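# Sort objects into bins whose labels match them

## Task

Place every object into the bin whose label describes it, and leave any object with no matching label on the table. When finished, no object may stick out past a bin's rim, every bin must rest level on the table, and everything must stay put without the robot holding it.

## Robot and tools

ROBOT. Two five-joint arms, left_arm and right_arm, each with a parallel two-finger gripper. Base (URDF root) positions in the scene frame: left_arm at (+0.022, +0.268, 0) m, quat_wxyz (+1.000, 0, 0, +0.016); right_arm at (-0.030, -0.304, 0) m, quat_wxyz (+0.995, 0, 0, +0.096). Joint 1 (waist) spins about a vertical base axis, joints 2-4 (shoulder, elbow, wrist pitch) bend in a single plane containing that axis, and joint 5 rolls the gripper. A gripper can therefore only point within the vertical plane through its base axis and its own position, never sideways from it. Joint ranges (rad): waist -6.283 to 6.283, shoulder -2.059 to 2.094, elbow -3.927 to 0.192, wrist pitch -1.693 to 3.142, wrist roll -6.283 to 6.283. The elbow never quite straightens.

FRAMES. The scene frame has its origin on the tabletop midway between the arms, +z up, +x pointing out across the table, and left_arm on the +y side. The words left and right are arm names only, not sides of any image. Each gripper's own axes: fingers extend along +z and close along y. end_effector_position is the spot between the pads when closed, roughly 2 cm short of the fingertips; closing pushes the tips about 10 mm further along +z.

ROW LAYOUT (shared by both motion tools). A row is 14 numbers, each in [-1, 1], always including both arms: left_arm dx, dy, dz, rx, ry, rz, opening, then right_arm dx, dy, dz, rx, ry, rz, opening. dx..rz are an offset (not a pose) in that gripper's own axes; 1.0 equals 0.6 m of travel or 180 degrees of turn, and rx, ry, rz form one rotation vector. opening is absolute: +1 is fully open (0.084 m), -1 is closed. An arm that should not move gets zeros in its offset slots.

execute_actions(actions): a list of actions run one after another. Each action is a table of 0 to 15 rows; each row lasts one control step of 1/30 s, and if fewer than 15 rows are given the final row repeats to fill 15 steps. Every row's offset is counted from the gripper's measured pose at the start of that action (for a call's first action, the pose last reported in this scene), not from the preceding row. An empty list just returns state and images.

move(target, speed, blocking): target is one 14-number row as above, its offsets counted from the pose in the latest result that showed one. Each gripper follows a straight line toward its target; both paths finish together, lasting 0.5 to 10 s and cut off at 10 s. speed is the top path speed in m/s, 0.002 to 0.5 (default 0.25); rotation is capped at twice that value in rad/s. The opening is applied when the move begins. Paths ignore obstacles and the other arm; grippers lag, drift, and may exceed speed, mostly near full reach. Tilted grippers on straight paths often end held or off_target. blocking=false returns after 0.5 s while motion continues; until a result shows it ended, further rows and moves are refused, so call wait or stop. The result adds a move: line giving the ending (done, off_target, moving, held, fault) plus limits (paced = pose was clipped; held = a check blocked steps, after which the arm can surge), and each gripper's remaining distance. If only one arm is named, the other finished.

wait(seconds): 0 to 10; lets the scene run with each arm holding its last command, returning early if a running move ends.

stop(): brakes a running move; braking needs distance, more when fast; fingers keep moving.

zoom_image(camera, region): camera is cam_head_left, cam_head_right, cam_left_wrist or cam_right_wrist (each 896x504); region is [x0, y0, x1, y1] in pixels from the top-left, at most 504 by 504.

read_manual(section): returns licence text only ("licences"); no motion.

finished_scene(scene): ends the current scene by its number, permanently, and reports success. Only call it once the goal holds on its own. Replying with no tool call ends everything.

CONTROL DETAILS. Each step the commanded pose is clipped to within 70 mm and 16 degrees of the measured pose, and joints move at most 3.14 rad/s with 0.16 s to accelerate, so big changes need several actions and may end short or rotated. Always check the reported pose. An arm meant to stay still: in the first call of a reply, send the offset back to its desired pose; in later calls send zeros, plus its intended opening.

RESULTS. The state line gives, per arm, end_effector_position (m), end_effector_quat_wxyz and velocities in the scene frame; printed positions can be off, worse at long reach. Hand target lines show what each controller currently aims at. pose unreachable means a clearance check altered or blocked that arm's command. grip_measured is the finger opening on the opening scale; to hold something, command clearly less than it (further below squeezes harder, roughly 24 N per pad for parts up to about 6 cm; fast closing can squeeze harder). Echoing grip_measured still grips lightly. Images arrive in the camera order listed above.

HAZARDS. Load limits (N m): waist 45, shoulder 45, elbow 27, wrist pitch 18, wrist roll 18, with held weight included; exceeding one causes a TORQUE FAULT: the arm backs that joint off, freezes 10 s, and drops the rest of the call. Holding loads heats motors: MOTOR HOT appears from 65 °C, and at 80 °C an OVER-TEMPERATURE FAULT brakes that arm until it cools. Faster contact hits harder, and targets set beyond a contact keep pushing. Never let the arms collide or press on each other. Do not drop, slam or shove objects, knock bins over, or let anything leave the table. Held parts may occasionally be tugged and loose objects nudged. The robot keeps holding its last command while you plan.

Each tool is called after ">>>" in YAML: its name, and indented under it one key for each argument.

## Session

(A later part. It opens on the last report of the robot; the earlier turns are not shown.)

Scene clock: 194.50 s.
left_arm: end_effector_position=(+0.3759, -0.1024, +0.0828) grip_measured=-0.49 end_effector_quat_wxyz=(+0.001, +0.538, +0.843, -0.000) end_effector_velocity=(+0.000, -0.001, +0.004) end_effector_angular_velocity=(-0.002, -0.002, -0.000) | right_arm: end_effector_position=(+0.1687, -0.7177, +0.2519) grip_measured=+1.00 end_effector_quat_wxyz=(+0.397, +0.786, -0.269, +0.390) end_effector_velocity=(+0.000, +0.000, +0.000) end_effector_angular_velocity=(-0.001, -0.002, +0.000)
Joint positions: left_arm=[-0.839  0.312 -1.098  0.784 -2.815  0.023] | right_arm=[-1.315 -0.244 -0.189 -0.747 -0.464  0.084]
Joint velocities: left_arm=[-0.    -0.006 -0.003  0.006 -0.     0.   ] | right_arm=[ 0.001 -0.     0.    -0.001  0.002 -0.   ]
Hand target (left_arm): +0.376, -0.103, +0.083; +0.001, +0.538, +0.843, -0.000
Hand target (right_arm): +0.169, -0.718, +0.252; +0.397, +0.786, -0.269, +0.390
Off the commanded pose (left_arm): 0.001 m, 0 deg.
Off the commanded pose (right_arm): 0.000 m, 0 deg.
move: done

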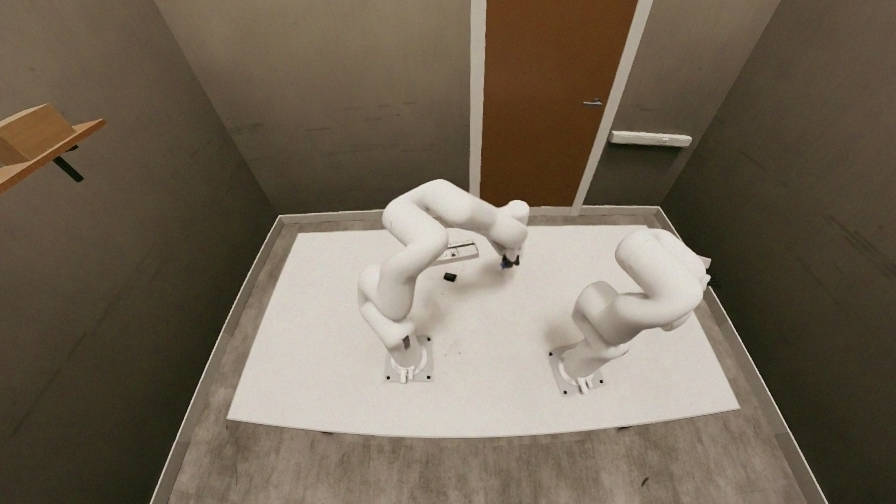

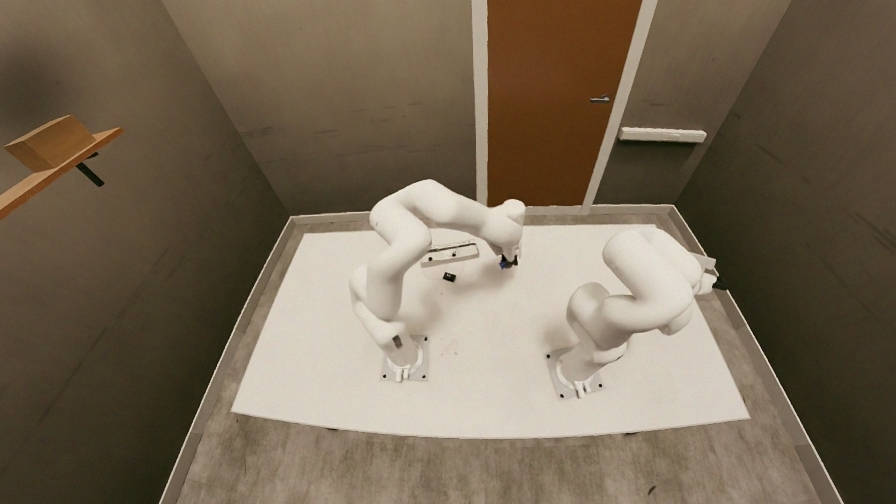

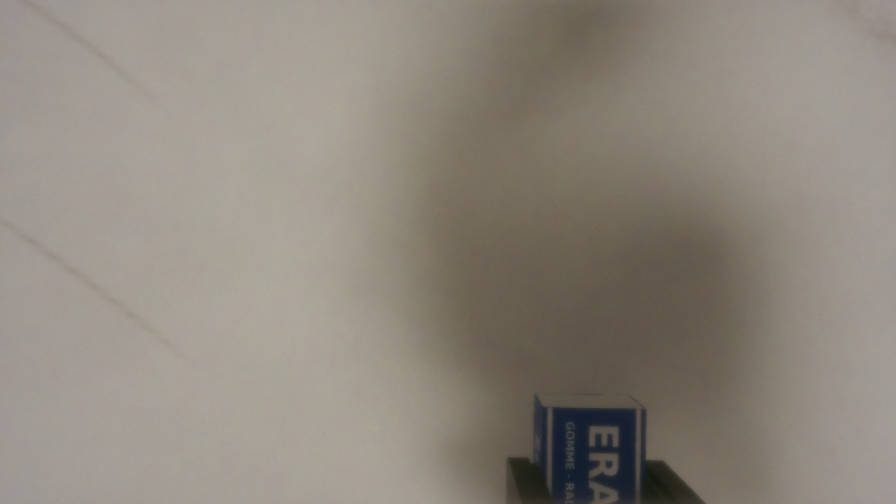

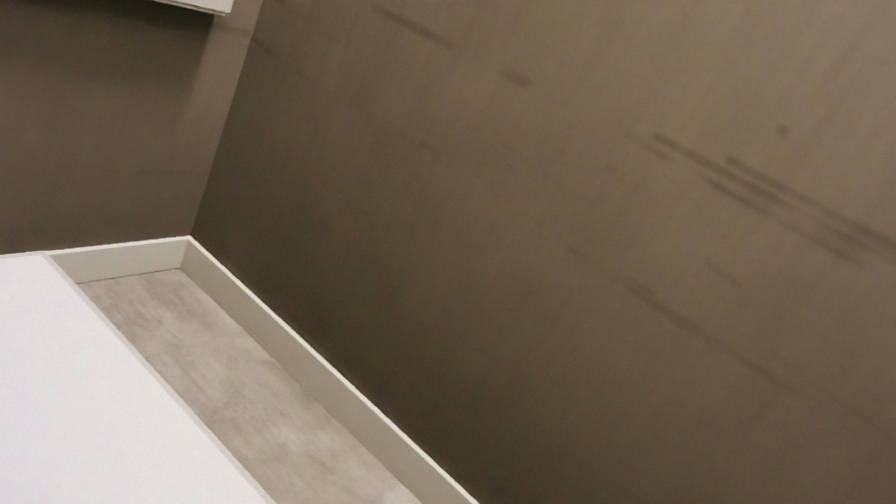

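>>> move:
  target: [0.1623,0.2708,0.005,0,0,0.0767,-0.7,0,0,0,0,0,0,1]
  speed: 0.3

Scene clock: 206.83 s.
left_arm: end_effector_position=(+0.4819, +0.0539, +0.0797) grip_measured=-0.49 end_effector_quat_wxyz=(+0.001, +0.635, +0.773, +0.000) end_effector_velocity=(+0.001, +0.002, -0.000) end_effector_angular_velocity=(+0.000, +0.001, -0.002) | right_arm: end_effector_position=(+0.1687, -0.7177, +0.2519) grip_measured=+1.00 end_effector_quat_wxyz=(+0.397, +0.786, -0.269, +0.390) end_effector_velocity=(+0.000, +0.000, +0.000) end_effector_angular_velocity=(-0.001, -0.000, +0.001)
Joint positions: left_arm=[-0.466  0.303 -1.074  0.77  -2.201  0.023] | right_arm=[-1.315 -0.244 -0.189 -0.747 -0.464  0.084]
Joint velocities: left_arm=[ 0.004  0.003 -0.004  0.002  0.006 -0.   ] | right_arm=[ 0.001  0.     0.    -0.001  0.     0.   ]
Hand target (left_arm): +0.482, +0.054, +0.080; +0.001, +0.635, +0.773, +0.000
Hand target (right_arm): +0.169, -0.718, +0.252; +0.397, +0.786, -0.269, +0.390
Off the commanded pose (left_arm): 0.001 m, 0 deg.
Off the commanded pose (right_arm): 0.000 m, 0 deg.
move: done

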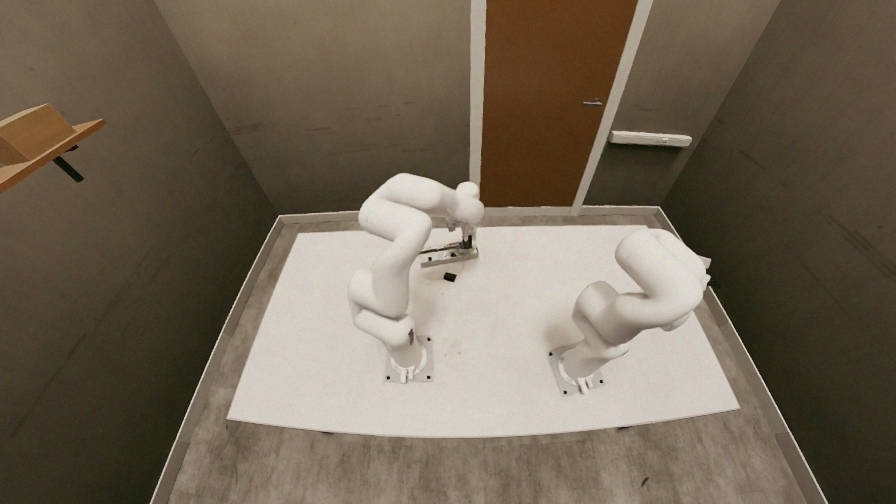

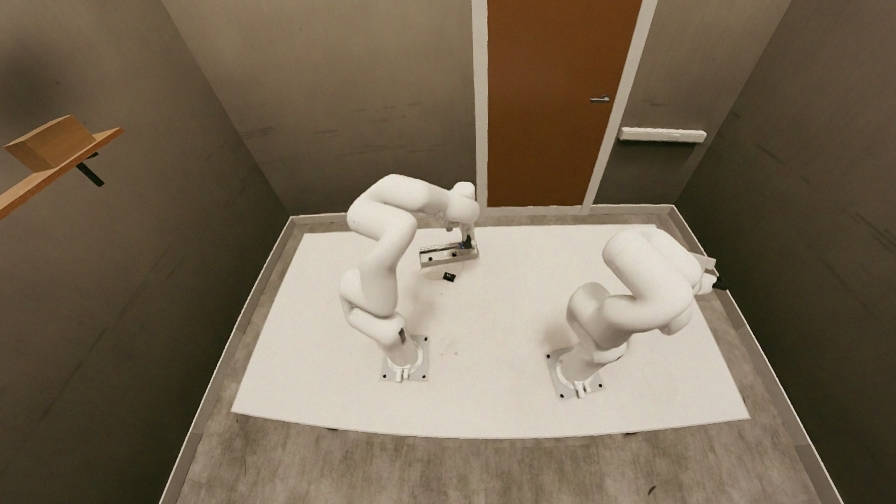

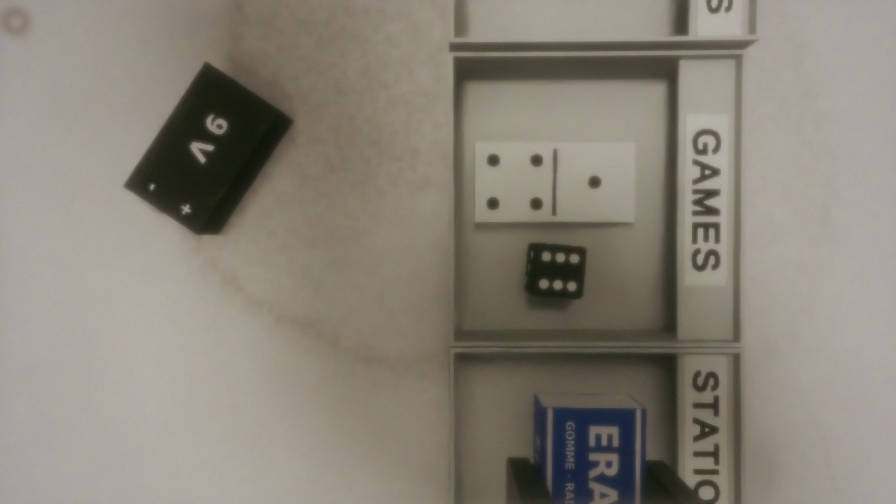

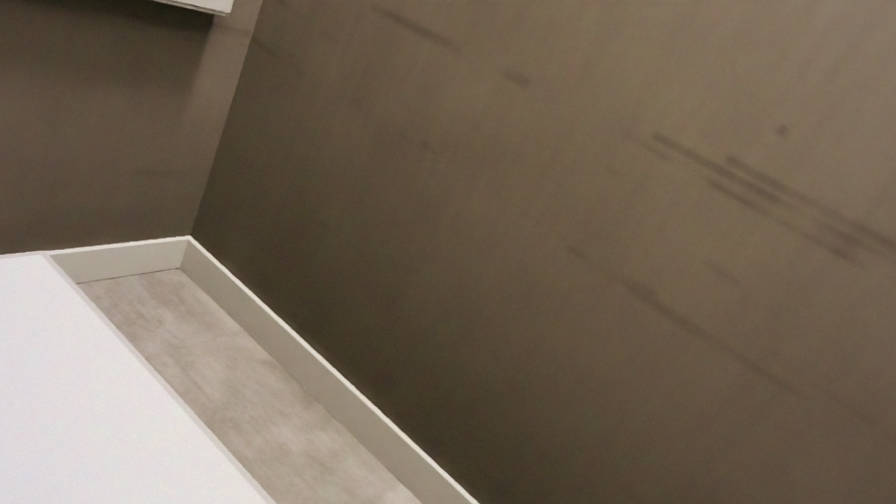

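>>> move:
  target: [-0.002,0.0005,0.081,0,0,0,-0.7,0,0,0,0,0,0,1]
  speed: 0.08

>>> execute_actions:
  actions:
    - [[0,0,0,0,0,0,-0.6,0,0,0,0,0,0,1],[0,0,0,0,0,0,-0.52,0,0,0,0,0,0,1],[0,0,0,0,0,0,-0.48,0,0,0,0,0,0,1],[0,0,0,0,0,0,-0.45,0,0,0,0,0,0,1],[0,0,0,0,0,0,-0.42,0,0,0,0,0,0,1],[0,0,0,0,0,0,-0.38,0,0,0,0,0,0,1],[0,0,0,0,0,0,-0.35,0,0,0,0,0,0,1]]

>>> move:
  target: [0,0,-0.1,0,0,0,-0.35,0,0,0,0,0,0,1]
  speed: 0.15

>>> move:
  target: [-0.06,0,-0.08,0,0,0,-0.35,0,0,0,0,0,0,1]
  speed: 0.2

Scene clock: 217.70 s.
left_arm: end_effector_position=(+0.4827, +0.0528, +0.0316) grip_measured=-0.49 end_effector_quat_wxyz=(+0.001, +0.635, +0.773, +0.000) end_effector_velocity=(-0.001, -0.001, -0.003) end_effector_angular_velocity=(+0.001, +0.001, -0.002) | right_arm: end_effector_position=(+0.1687, -0.7177, +0.2519) grip_measured=+1.00 end_effector_quat_wxyz=(+0.397, +0.786, -0.269, +0.390) end_effector_velocity=(-0.000, -0.000, +0.000) end_effector_angular_velocity=(-0.001, +0.001, -0.001)
Joint positions: left_arm=[-0.468  0.405 -1.06   0.653 -2.202  0.023] | right_arm=[-1.315 -0.244 -0.189 -0.747 -0.464  0.084]
Joint velocities: left_arm=[-0.002  0.007 -0.    -0.006  0.    -0.   ] | right_arm=[-0.001 -0.    -0.    -0.    -0.001  0.   ]
Hand target (left_arm): +0.483, +0.053, +0.031; +0.001, +0.635, +0.773, +0.000
Hand target (right_arm): +0.169, -0.718, +0.252; +0.397, +0.786, -0.269, +0.390
Off the commanded pose (left_arm): 0.001 m, 0 deg.
Off the commanded pose (right_arm): 0.000 m, 0 deg.
move: done

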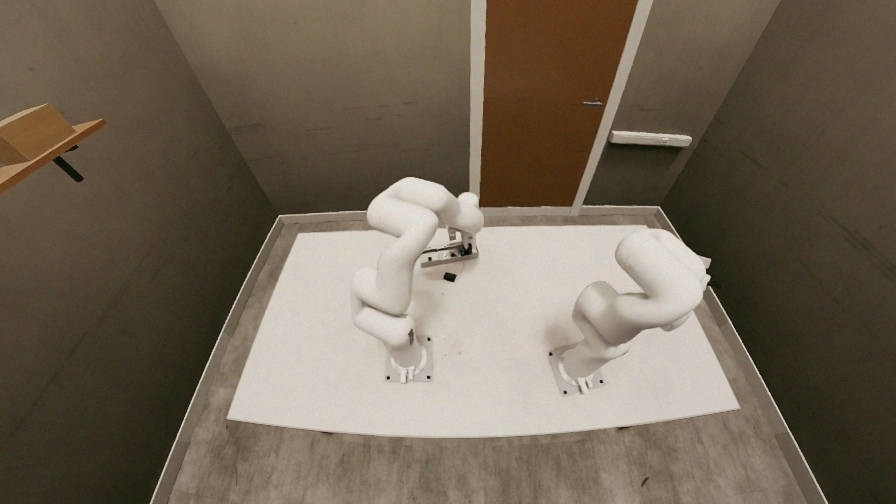

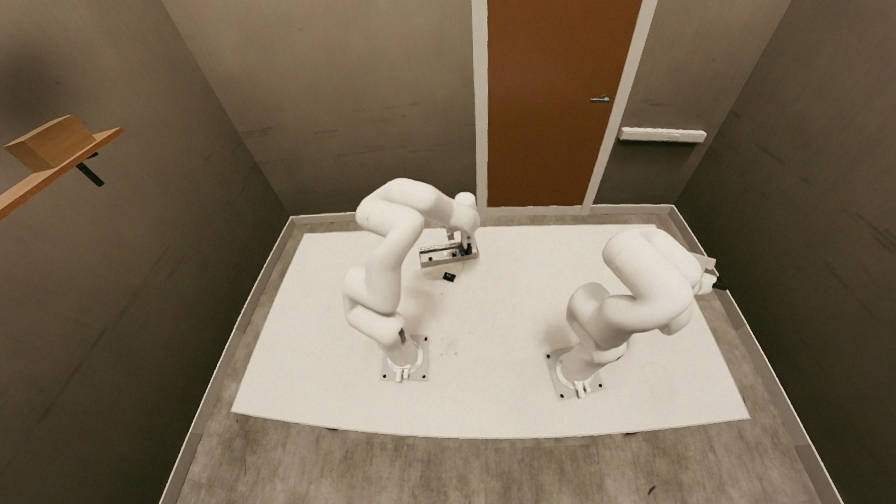

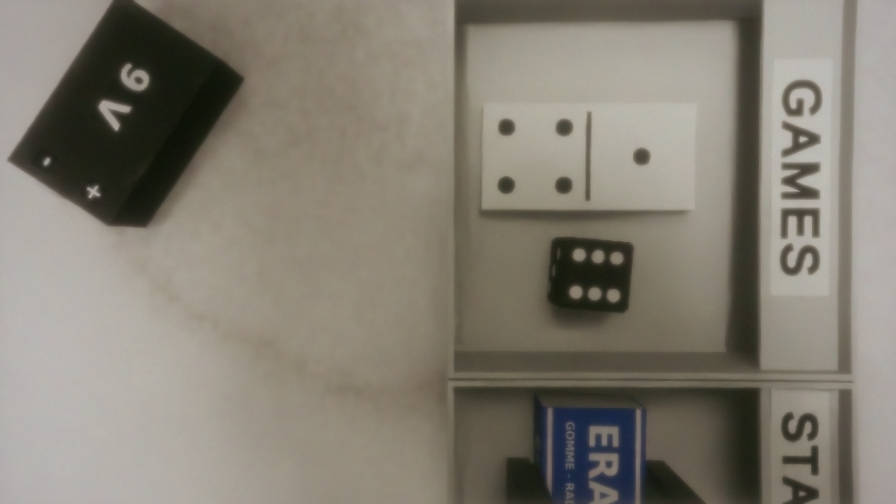

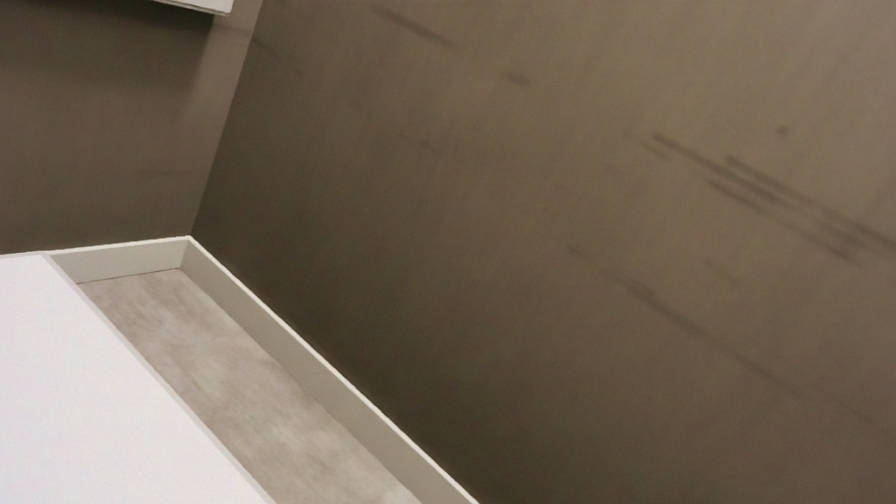

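Scene clock: 218.20 s.
left_arm: end_effector_position=(+0.4827, +0.0527, +0.0316) grip_measured=-0.37 end_effector_quat_wxyz=(+0.001, +0.635, +0.773, +0.000) end_effector_velocity=(-0.000, -0.000, -0.000) end_effector_angular_velocity=(+0.000, +0.001, -0.001) | right_arm: end_effector_position=(+0.1687, -0.7177, +0.2519) grip_measured=+1.00 end_effector_quat_wxyz=(+0.397, +0.786, -0.269, +0.390) end_effector_velocity=(-0.000, -0.000, +0.001) end_effector_angular_velocity=(-0.001, -0.001, -0.001)
Joint positions: left_arm=[-0.468  0.405 -1.06   0.652 -2.202  0.028] | right_arm=[-1.315 -0.244 -0.189 -0.747 -0.464  0.084]
Joint velocities: left_arm=[-0.     0.    -0.     0.     0.     0.001] | right_arm=[-0.001 -0.    -0.    -0.001  0.001  0.   ]
Hand target (left_arm): +0.483, +0.053, +0.032; +0.001, +0.635, +0.773, +0.000
Hand target (right_arm): +0.169, -0.718, +0.252; +0.397, +0.786, -0.269, +0.390
Off the commanded pose (left_arm): 0.000 m, 0 deg.
Off the commanded pose (right_arm): 0.000 m, 0 deg.

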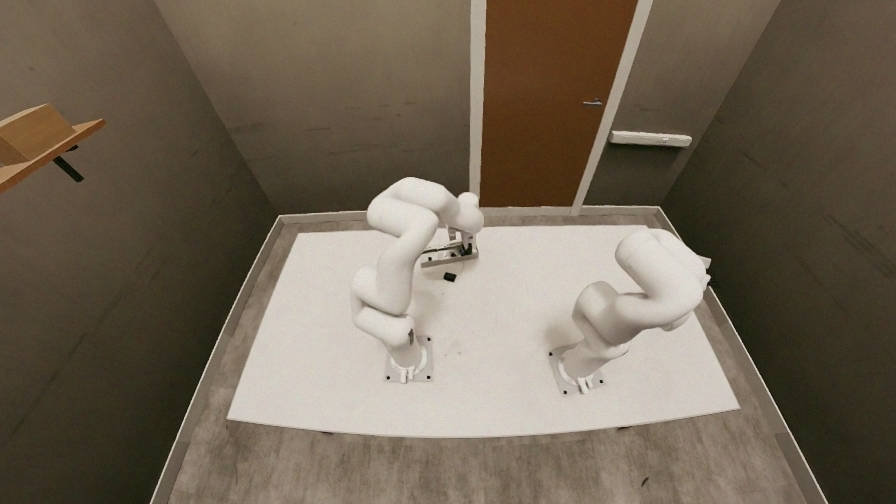

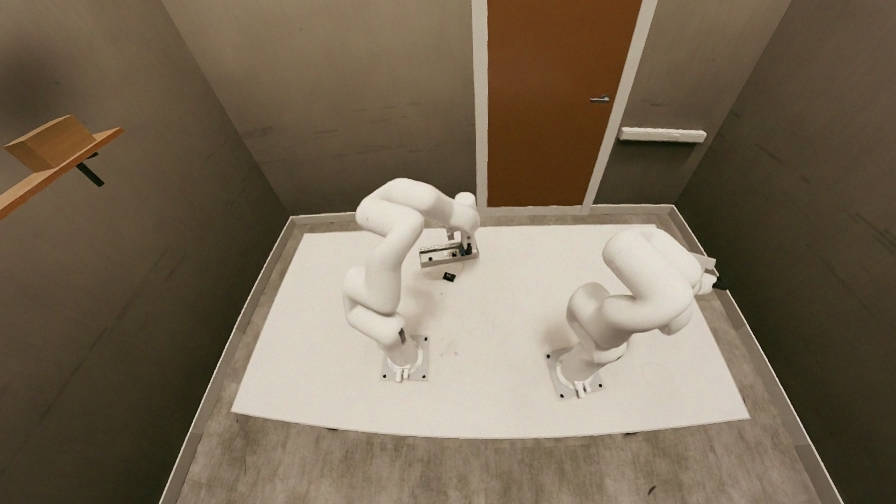

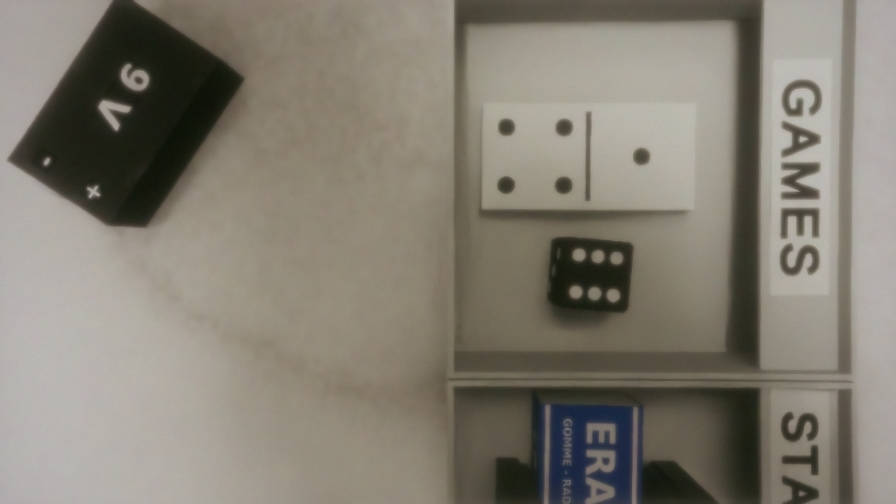

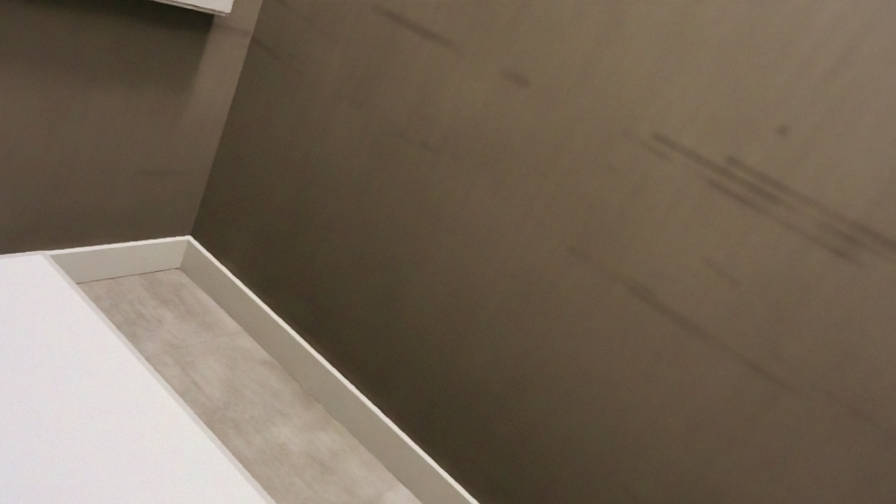

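Scene clock: 219.17 s.
left_arm: end_effector_position=(+0.4824, +0.0529, +0.0911) grip_measured=-0.37 end_effector_quat_wxyz=(+0.001, +0.635, +0.773, +0.000) end_effector_velocity=(+0.001, -0.000, +0.003) end_effector_angular_velocity=(-0.001, -0.002, +0.000) | right_arm: end_effector_position=(+0.1687, -0.7177, +0.2519) grip_measured=+1.00 end_effector_quat_wxyz=(+0.397, +0.786, -0.269, +0.390) end_effector_velocity=(+0.000, +0.000, +0.001) end_effector_angular_velocity=(-0.001, -0.001, +0.001)
Joint positions: left_arm=[-0.468  0.285 -1.086  0.8   -2.202  0.028] | right_arm=[-1.315 -0.244 -0.189 -0.747 -0.464  0.084]
Joint velocities: left_arm=[ 0.    -0.005 -0.003  0.006  0.    -0.   ] | right_arm=[ 0.001 -0.     0.    -0.002  0.     0.   ]
Hand target (left_arm): +0.483, +0.053, +0.092; +0.001, +0.635, +0.773, +0.000
Hand target (right_arm): +0.169, -0.718, +0.252; +0.397, +0.786, -0.269, +0.390
Off the commanded pose (left_arm): 0.001 m, 0 deg.
Off the commanded pose (right_arm): 0.000 m, 0 deg.
move: done

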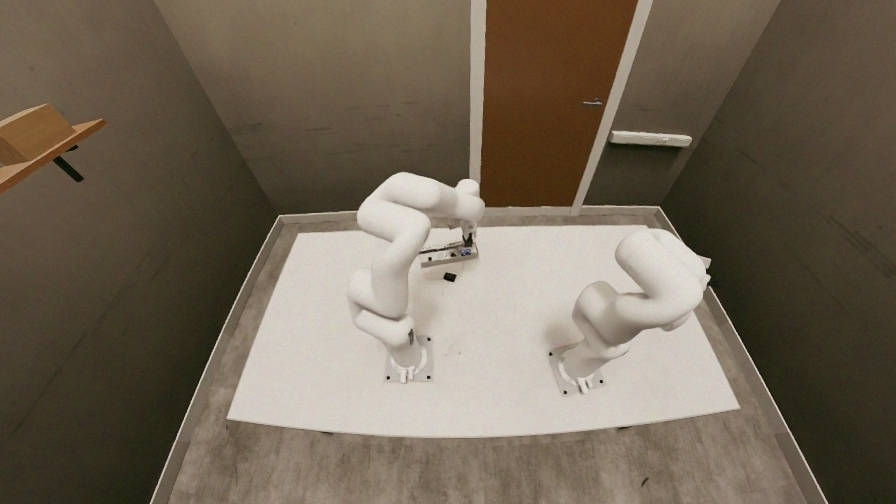

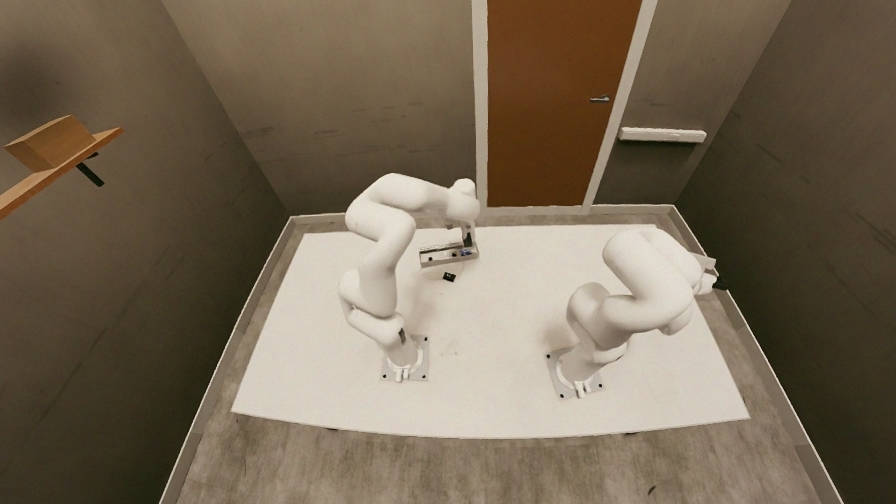

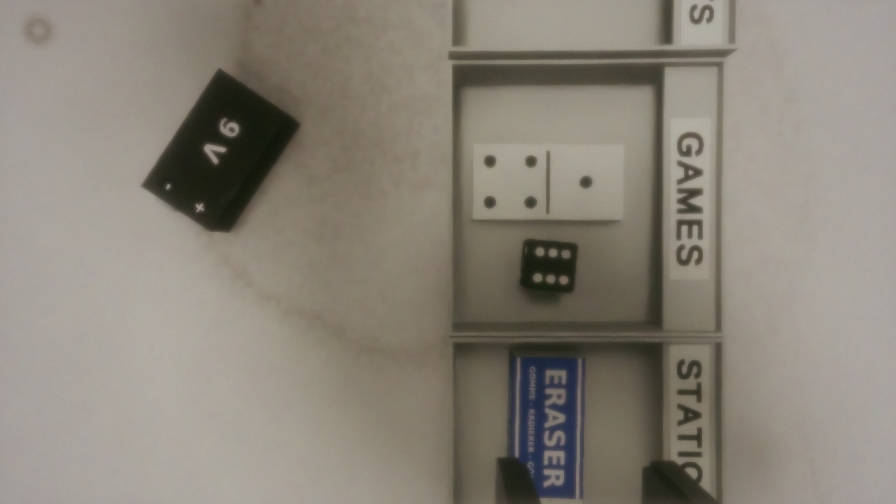

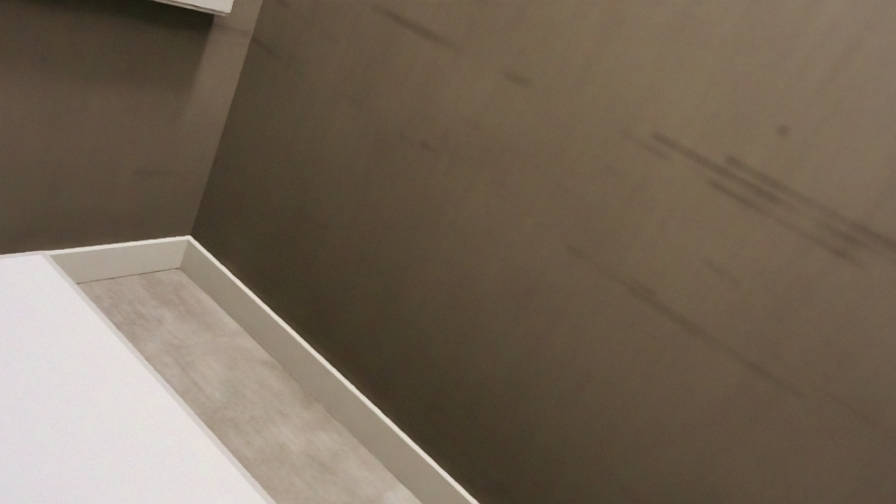

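Scene clock: 220.10 s.
left_arm: end_effector_position=(+0.4891, +0.0179, +0.1387) grip_measured=-0.37 end_effector_quat_wxyz=(+0.001, +0.635, +0.773, +0.000) end_effector_velocity=(+0.001, -0.001, +0.003) end_effector_angular_velocity=(-0.000, -0.000, +0.001) | right_arm: end_effector_position=(+0.1687, -0.7177, +0.2519) grip_measured=+1.00 end_effector_quat_wxyz=(+0.397, +0.786, -0.269, +0.390) end_effector_velocity=(-0.000, -0.000, +0.001) end_effector_angular_velocity=(-0.001, -0.001, -0.001)
Joint positions: left_arm=[-0.523  0.277 -1.227  0.949 -2.257  0.028] | right_arm=[-1.315 -0.244 -0.189 -0.747 -0.464  0.084]
Joint velocities: left_arm=[-0.001  0.002 -0.011  0.009 -0.002 -0.   ] | right_arm=[-0.001 -0.001 -0.     0.     0.     0.   ]
Hand target (left_arm): +0.489, +0.018, +0.139; +0.001, +0.635, +0.773, +0.000
Hand target (right_arm): +0.169, -0.718, +0.252; +0.397, +0.786, -0.269, +0.390
Off the commanded pose (left_arm): 0.001 m, 0 deg.
Off the commanded pose (right_arm): 0.000 m, 0 deg.
move: done

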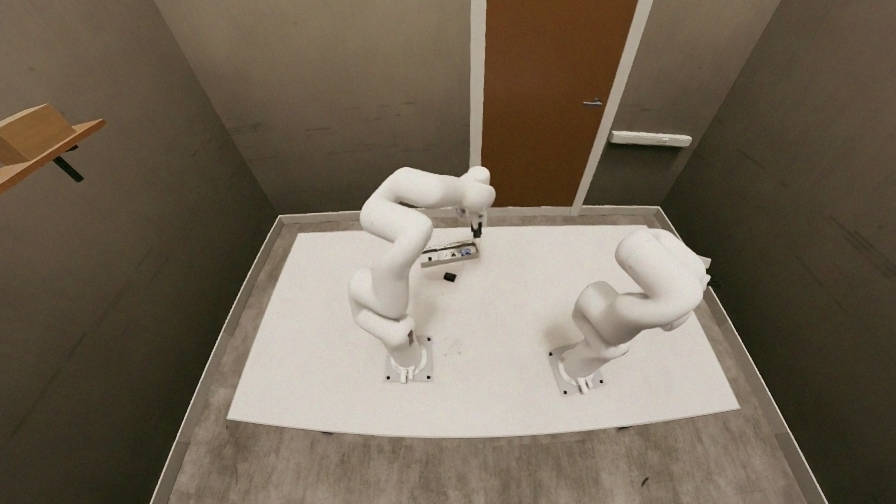

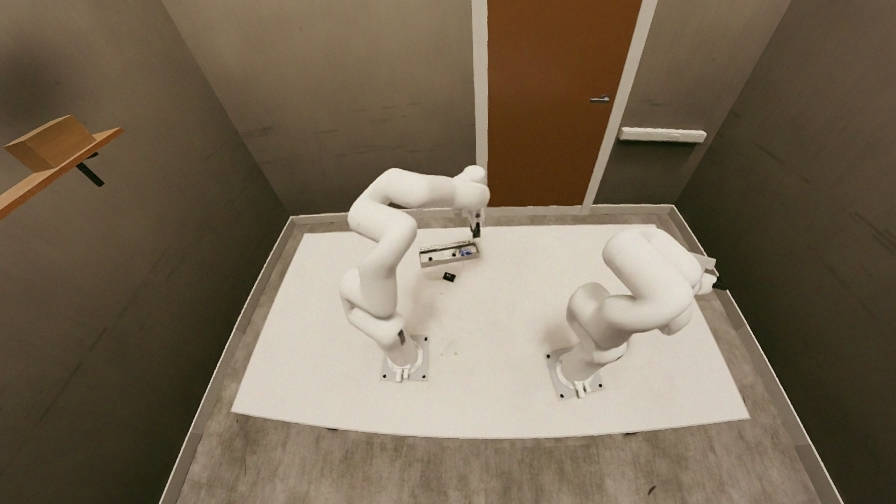

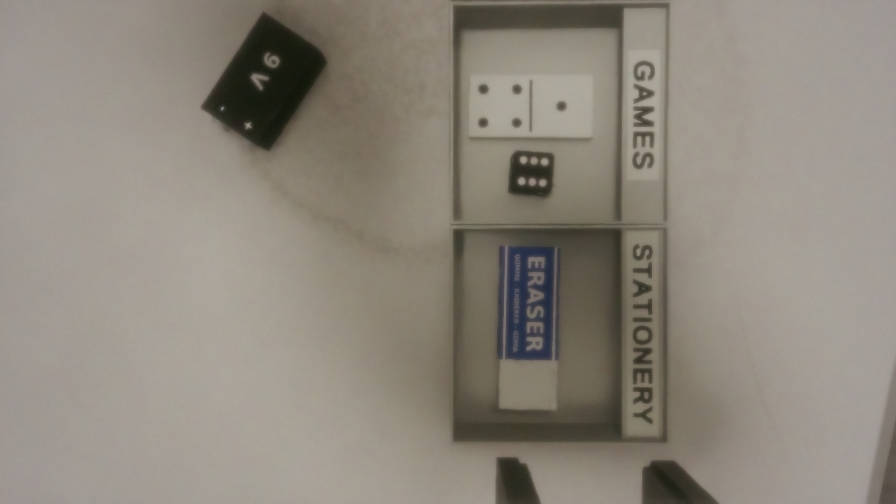

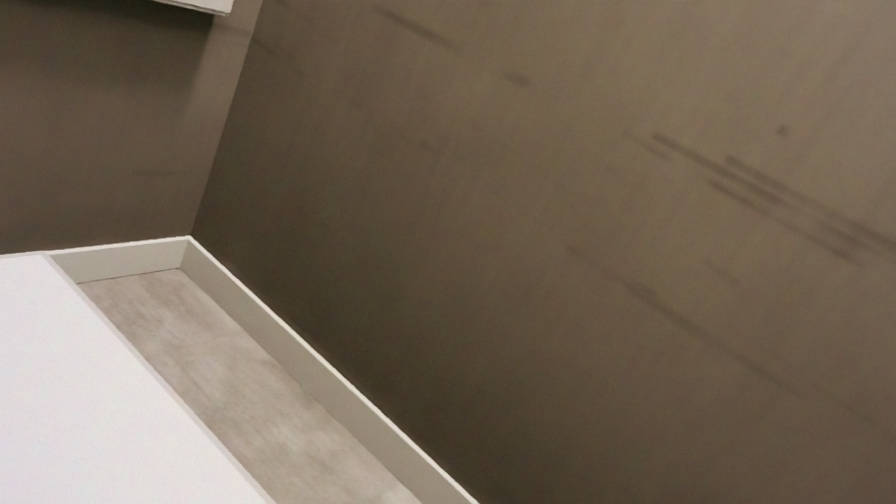

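>>> finished_scene:
  scene: 2

The scene is finished: the task was done.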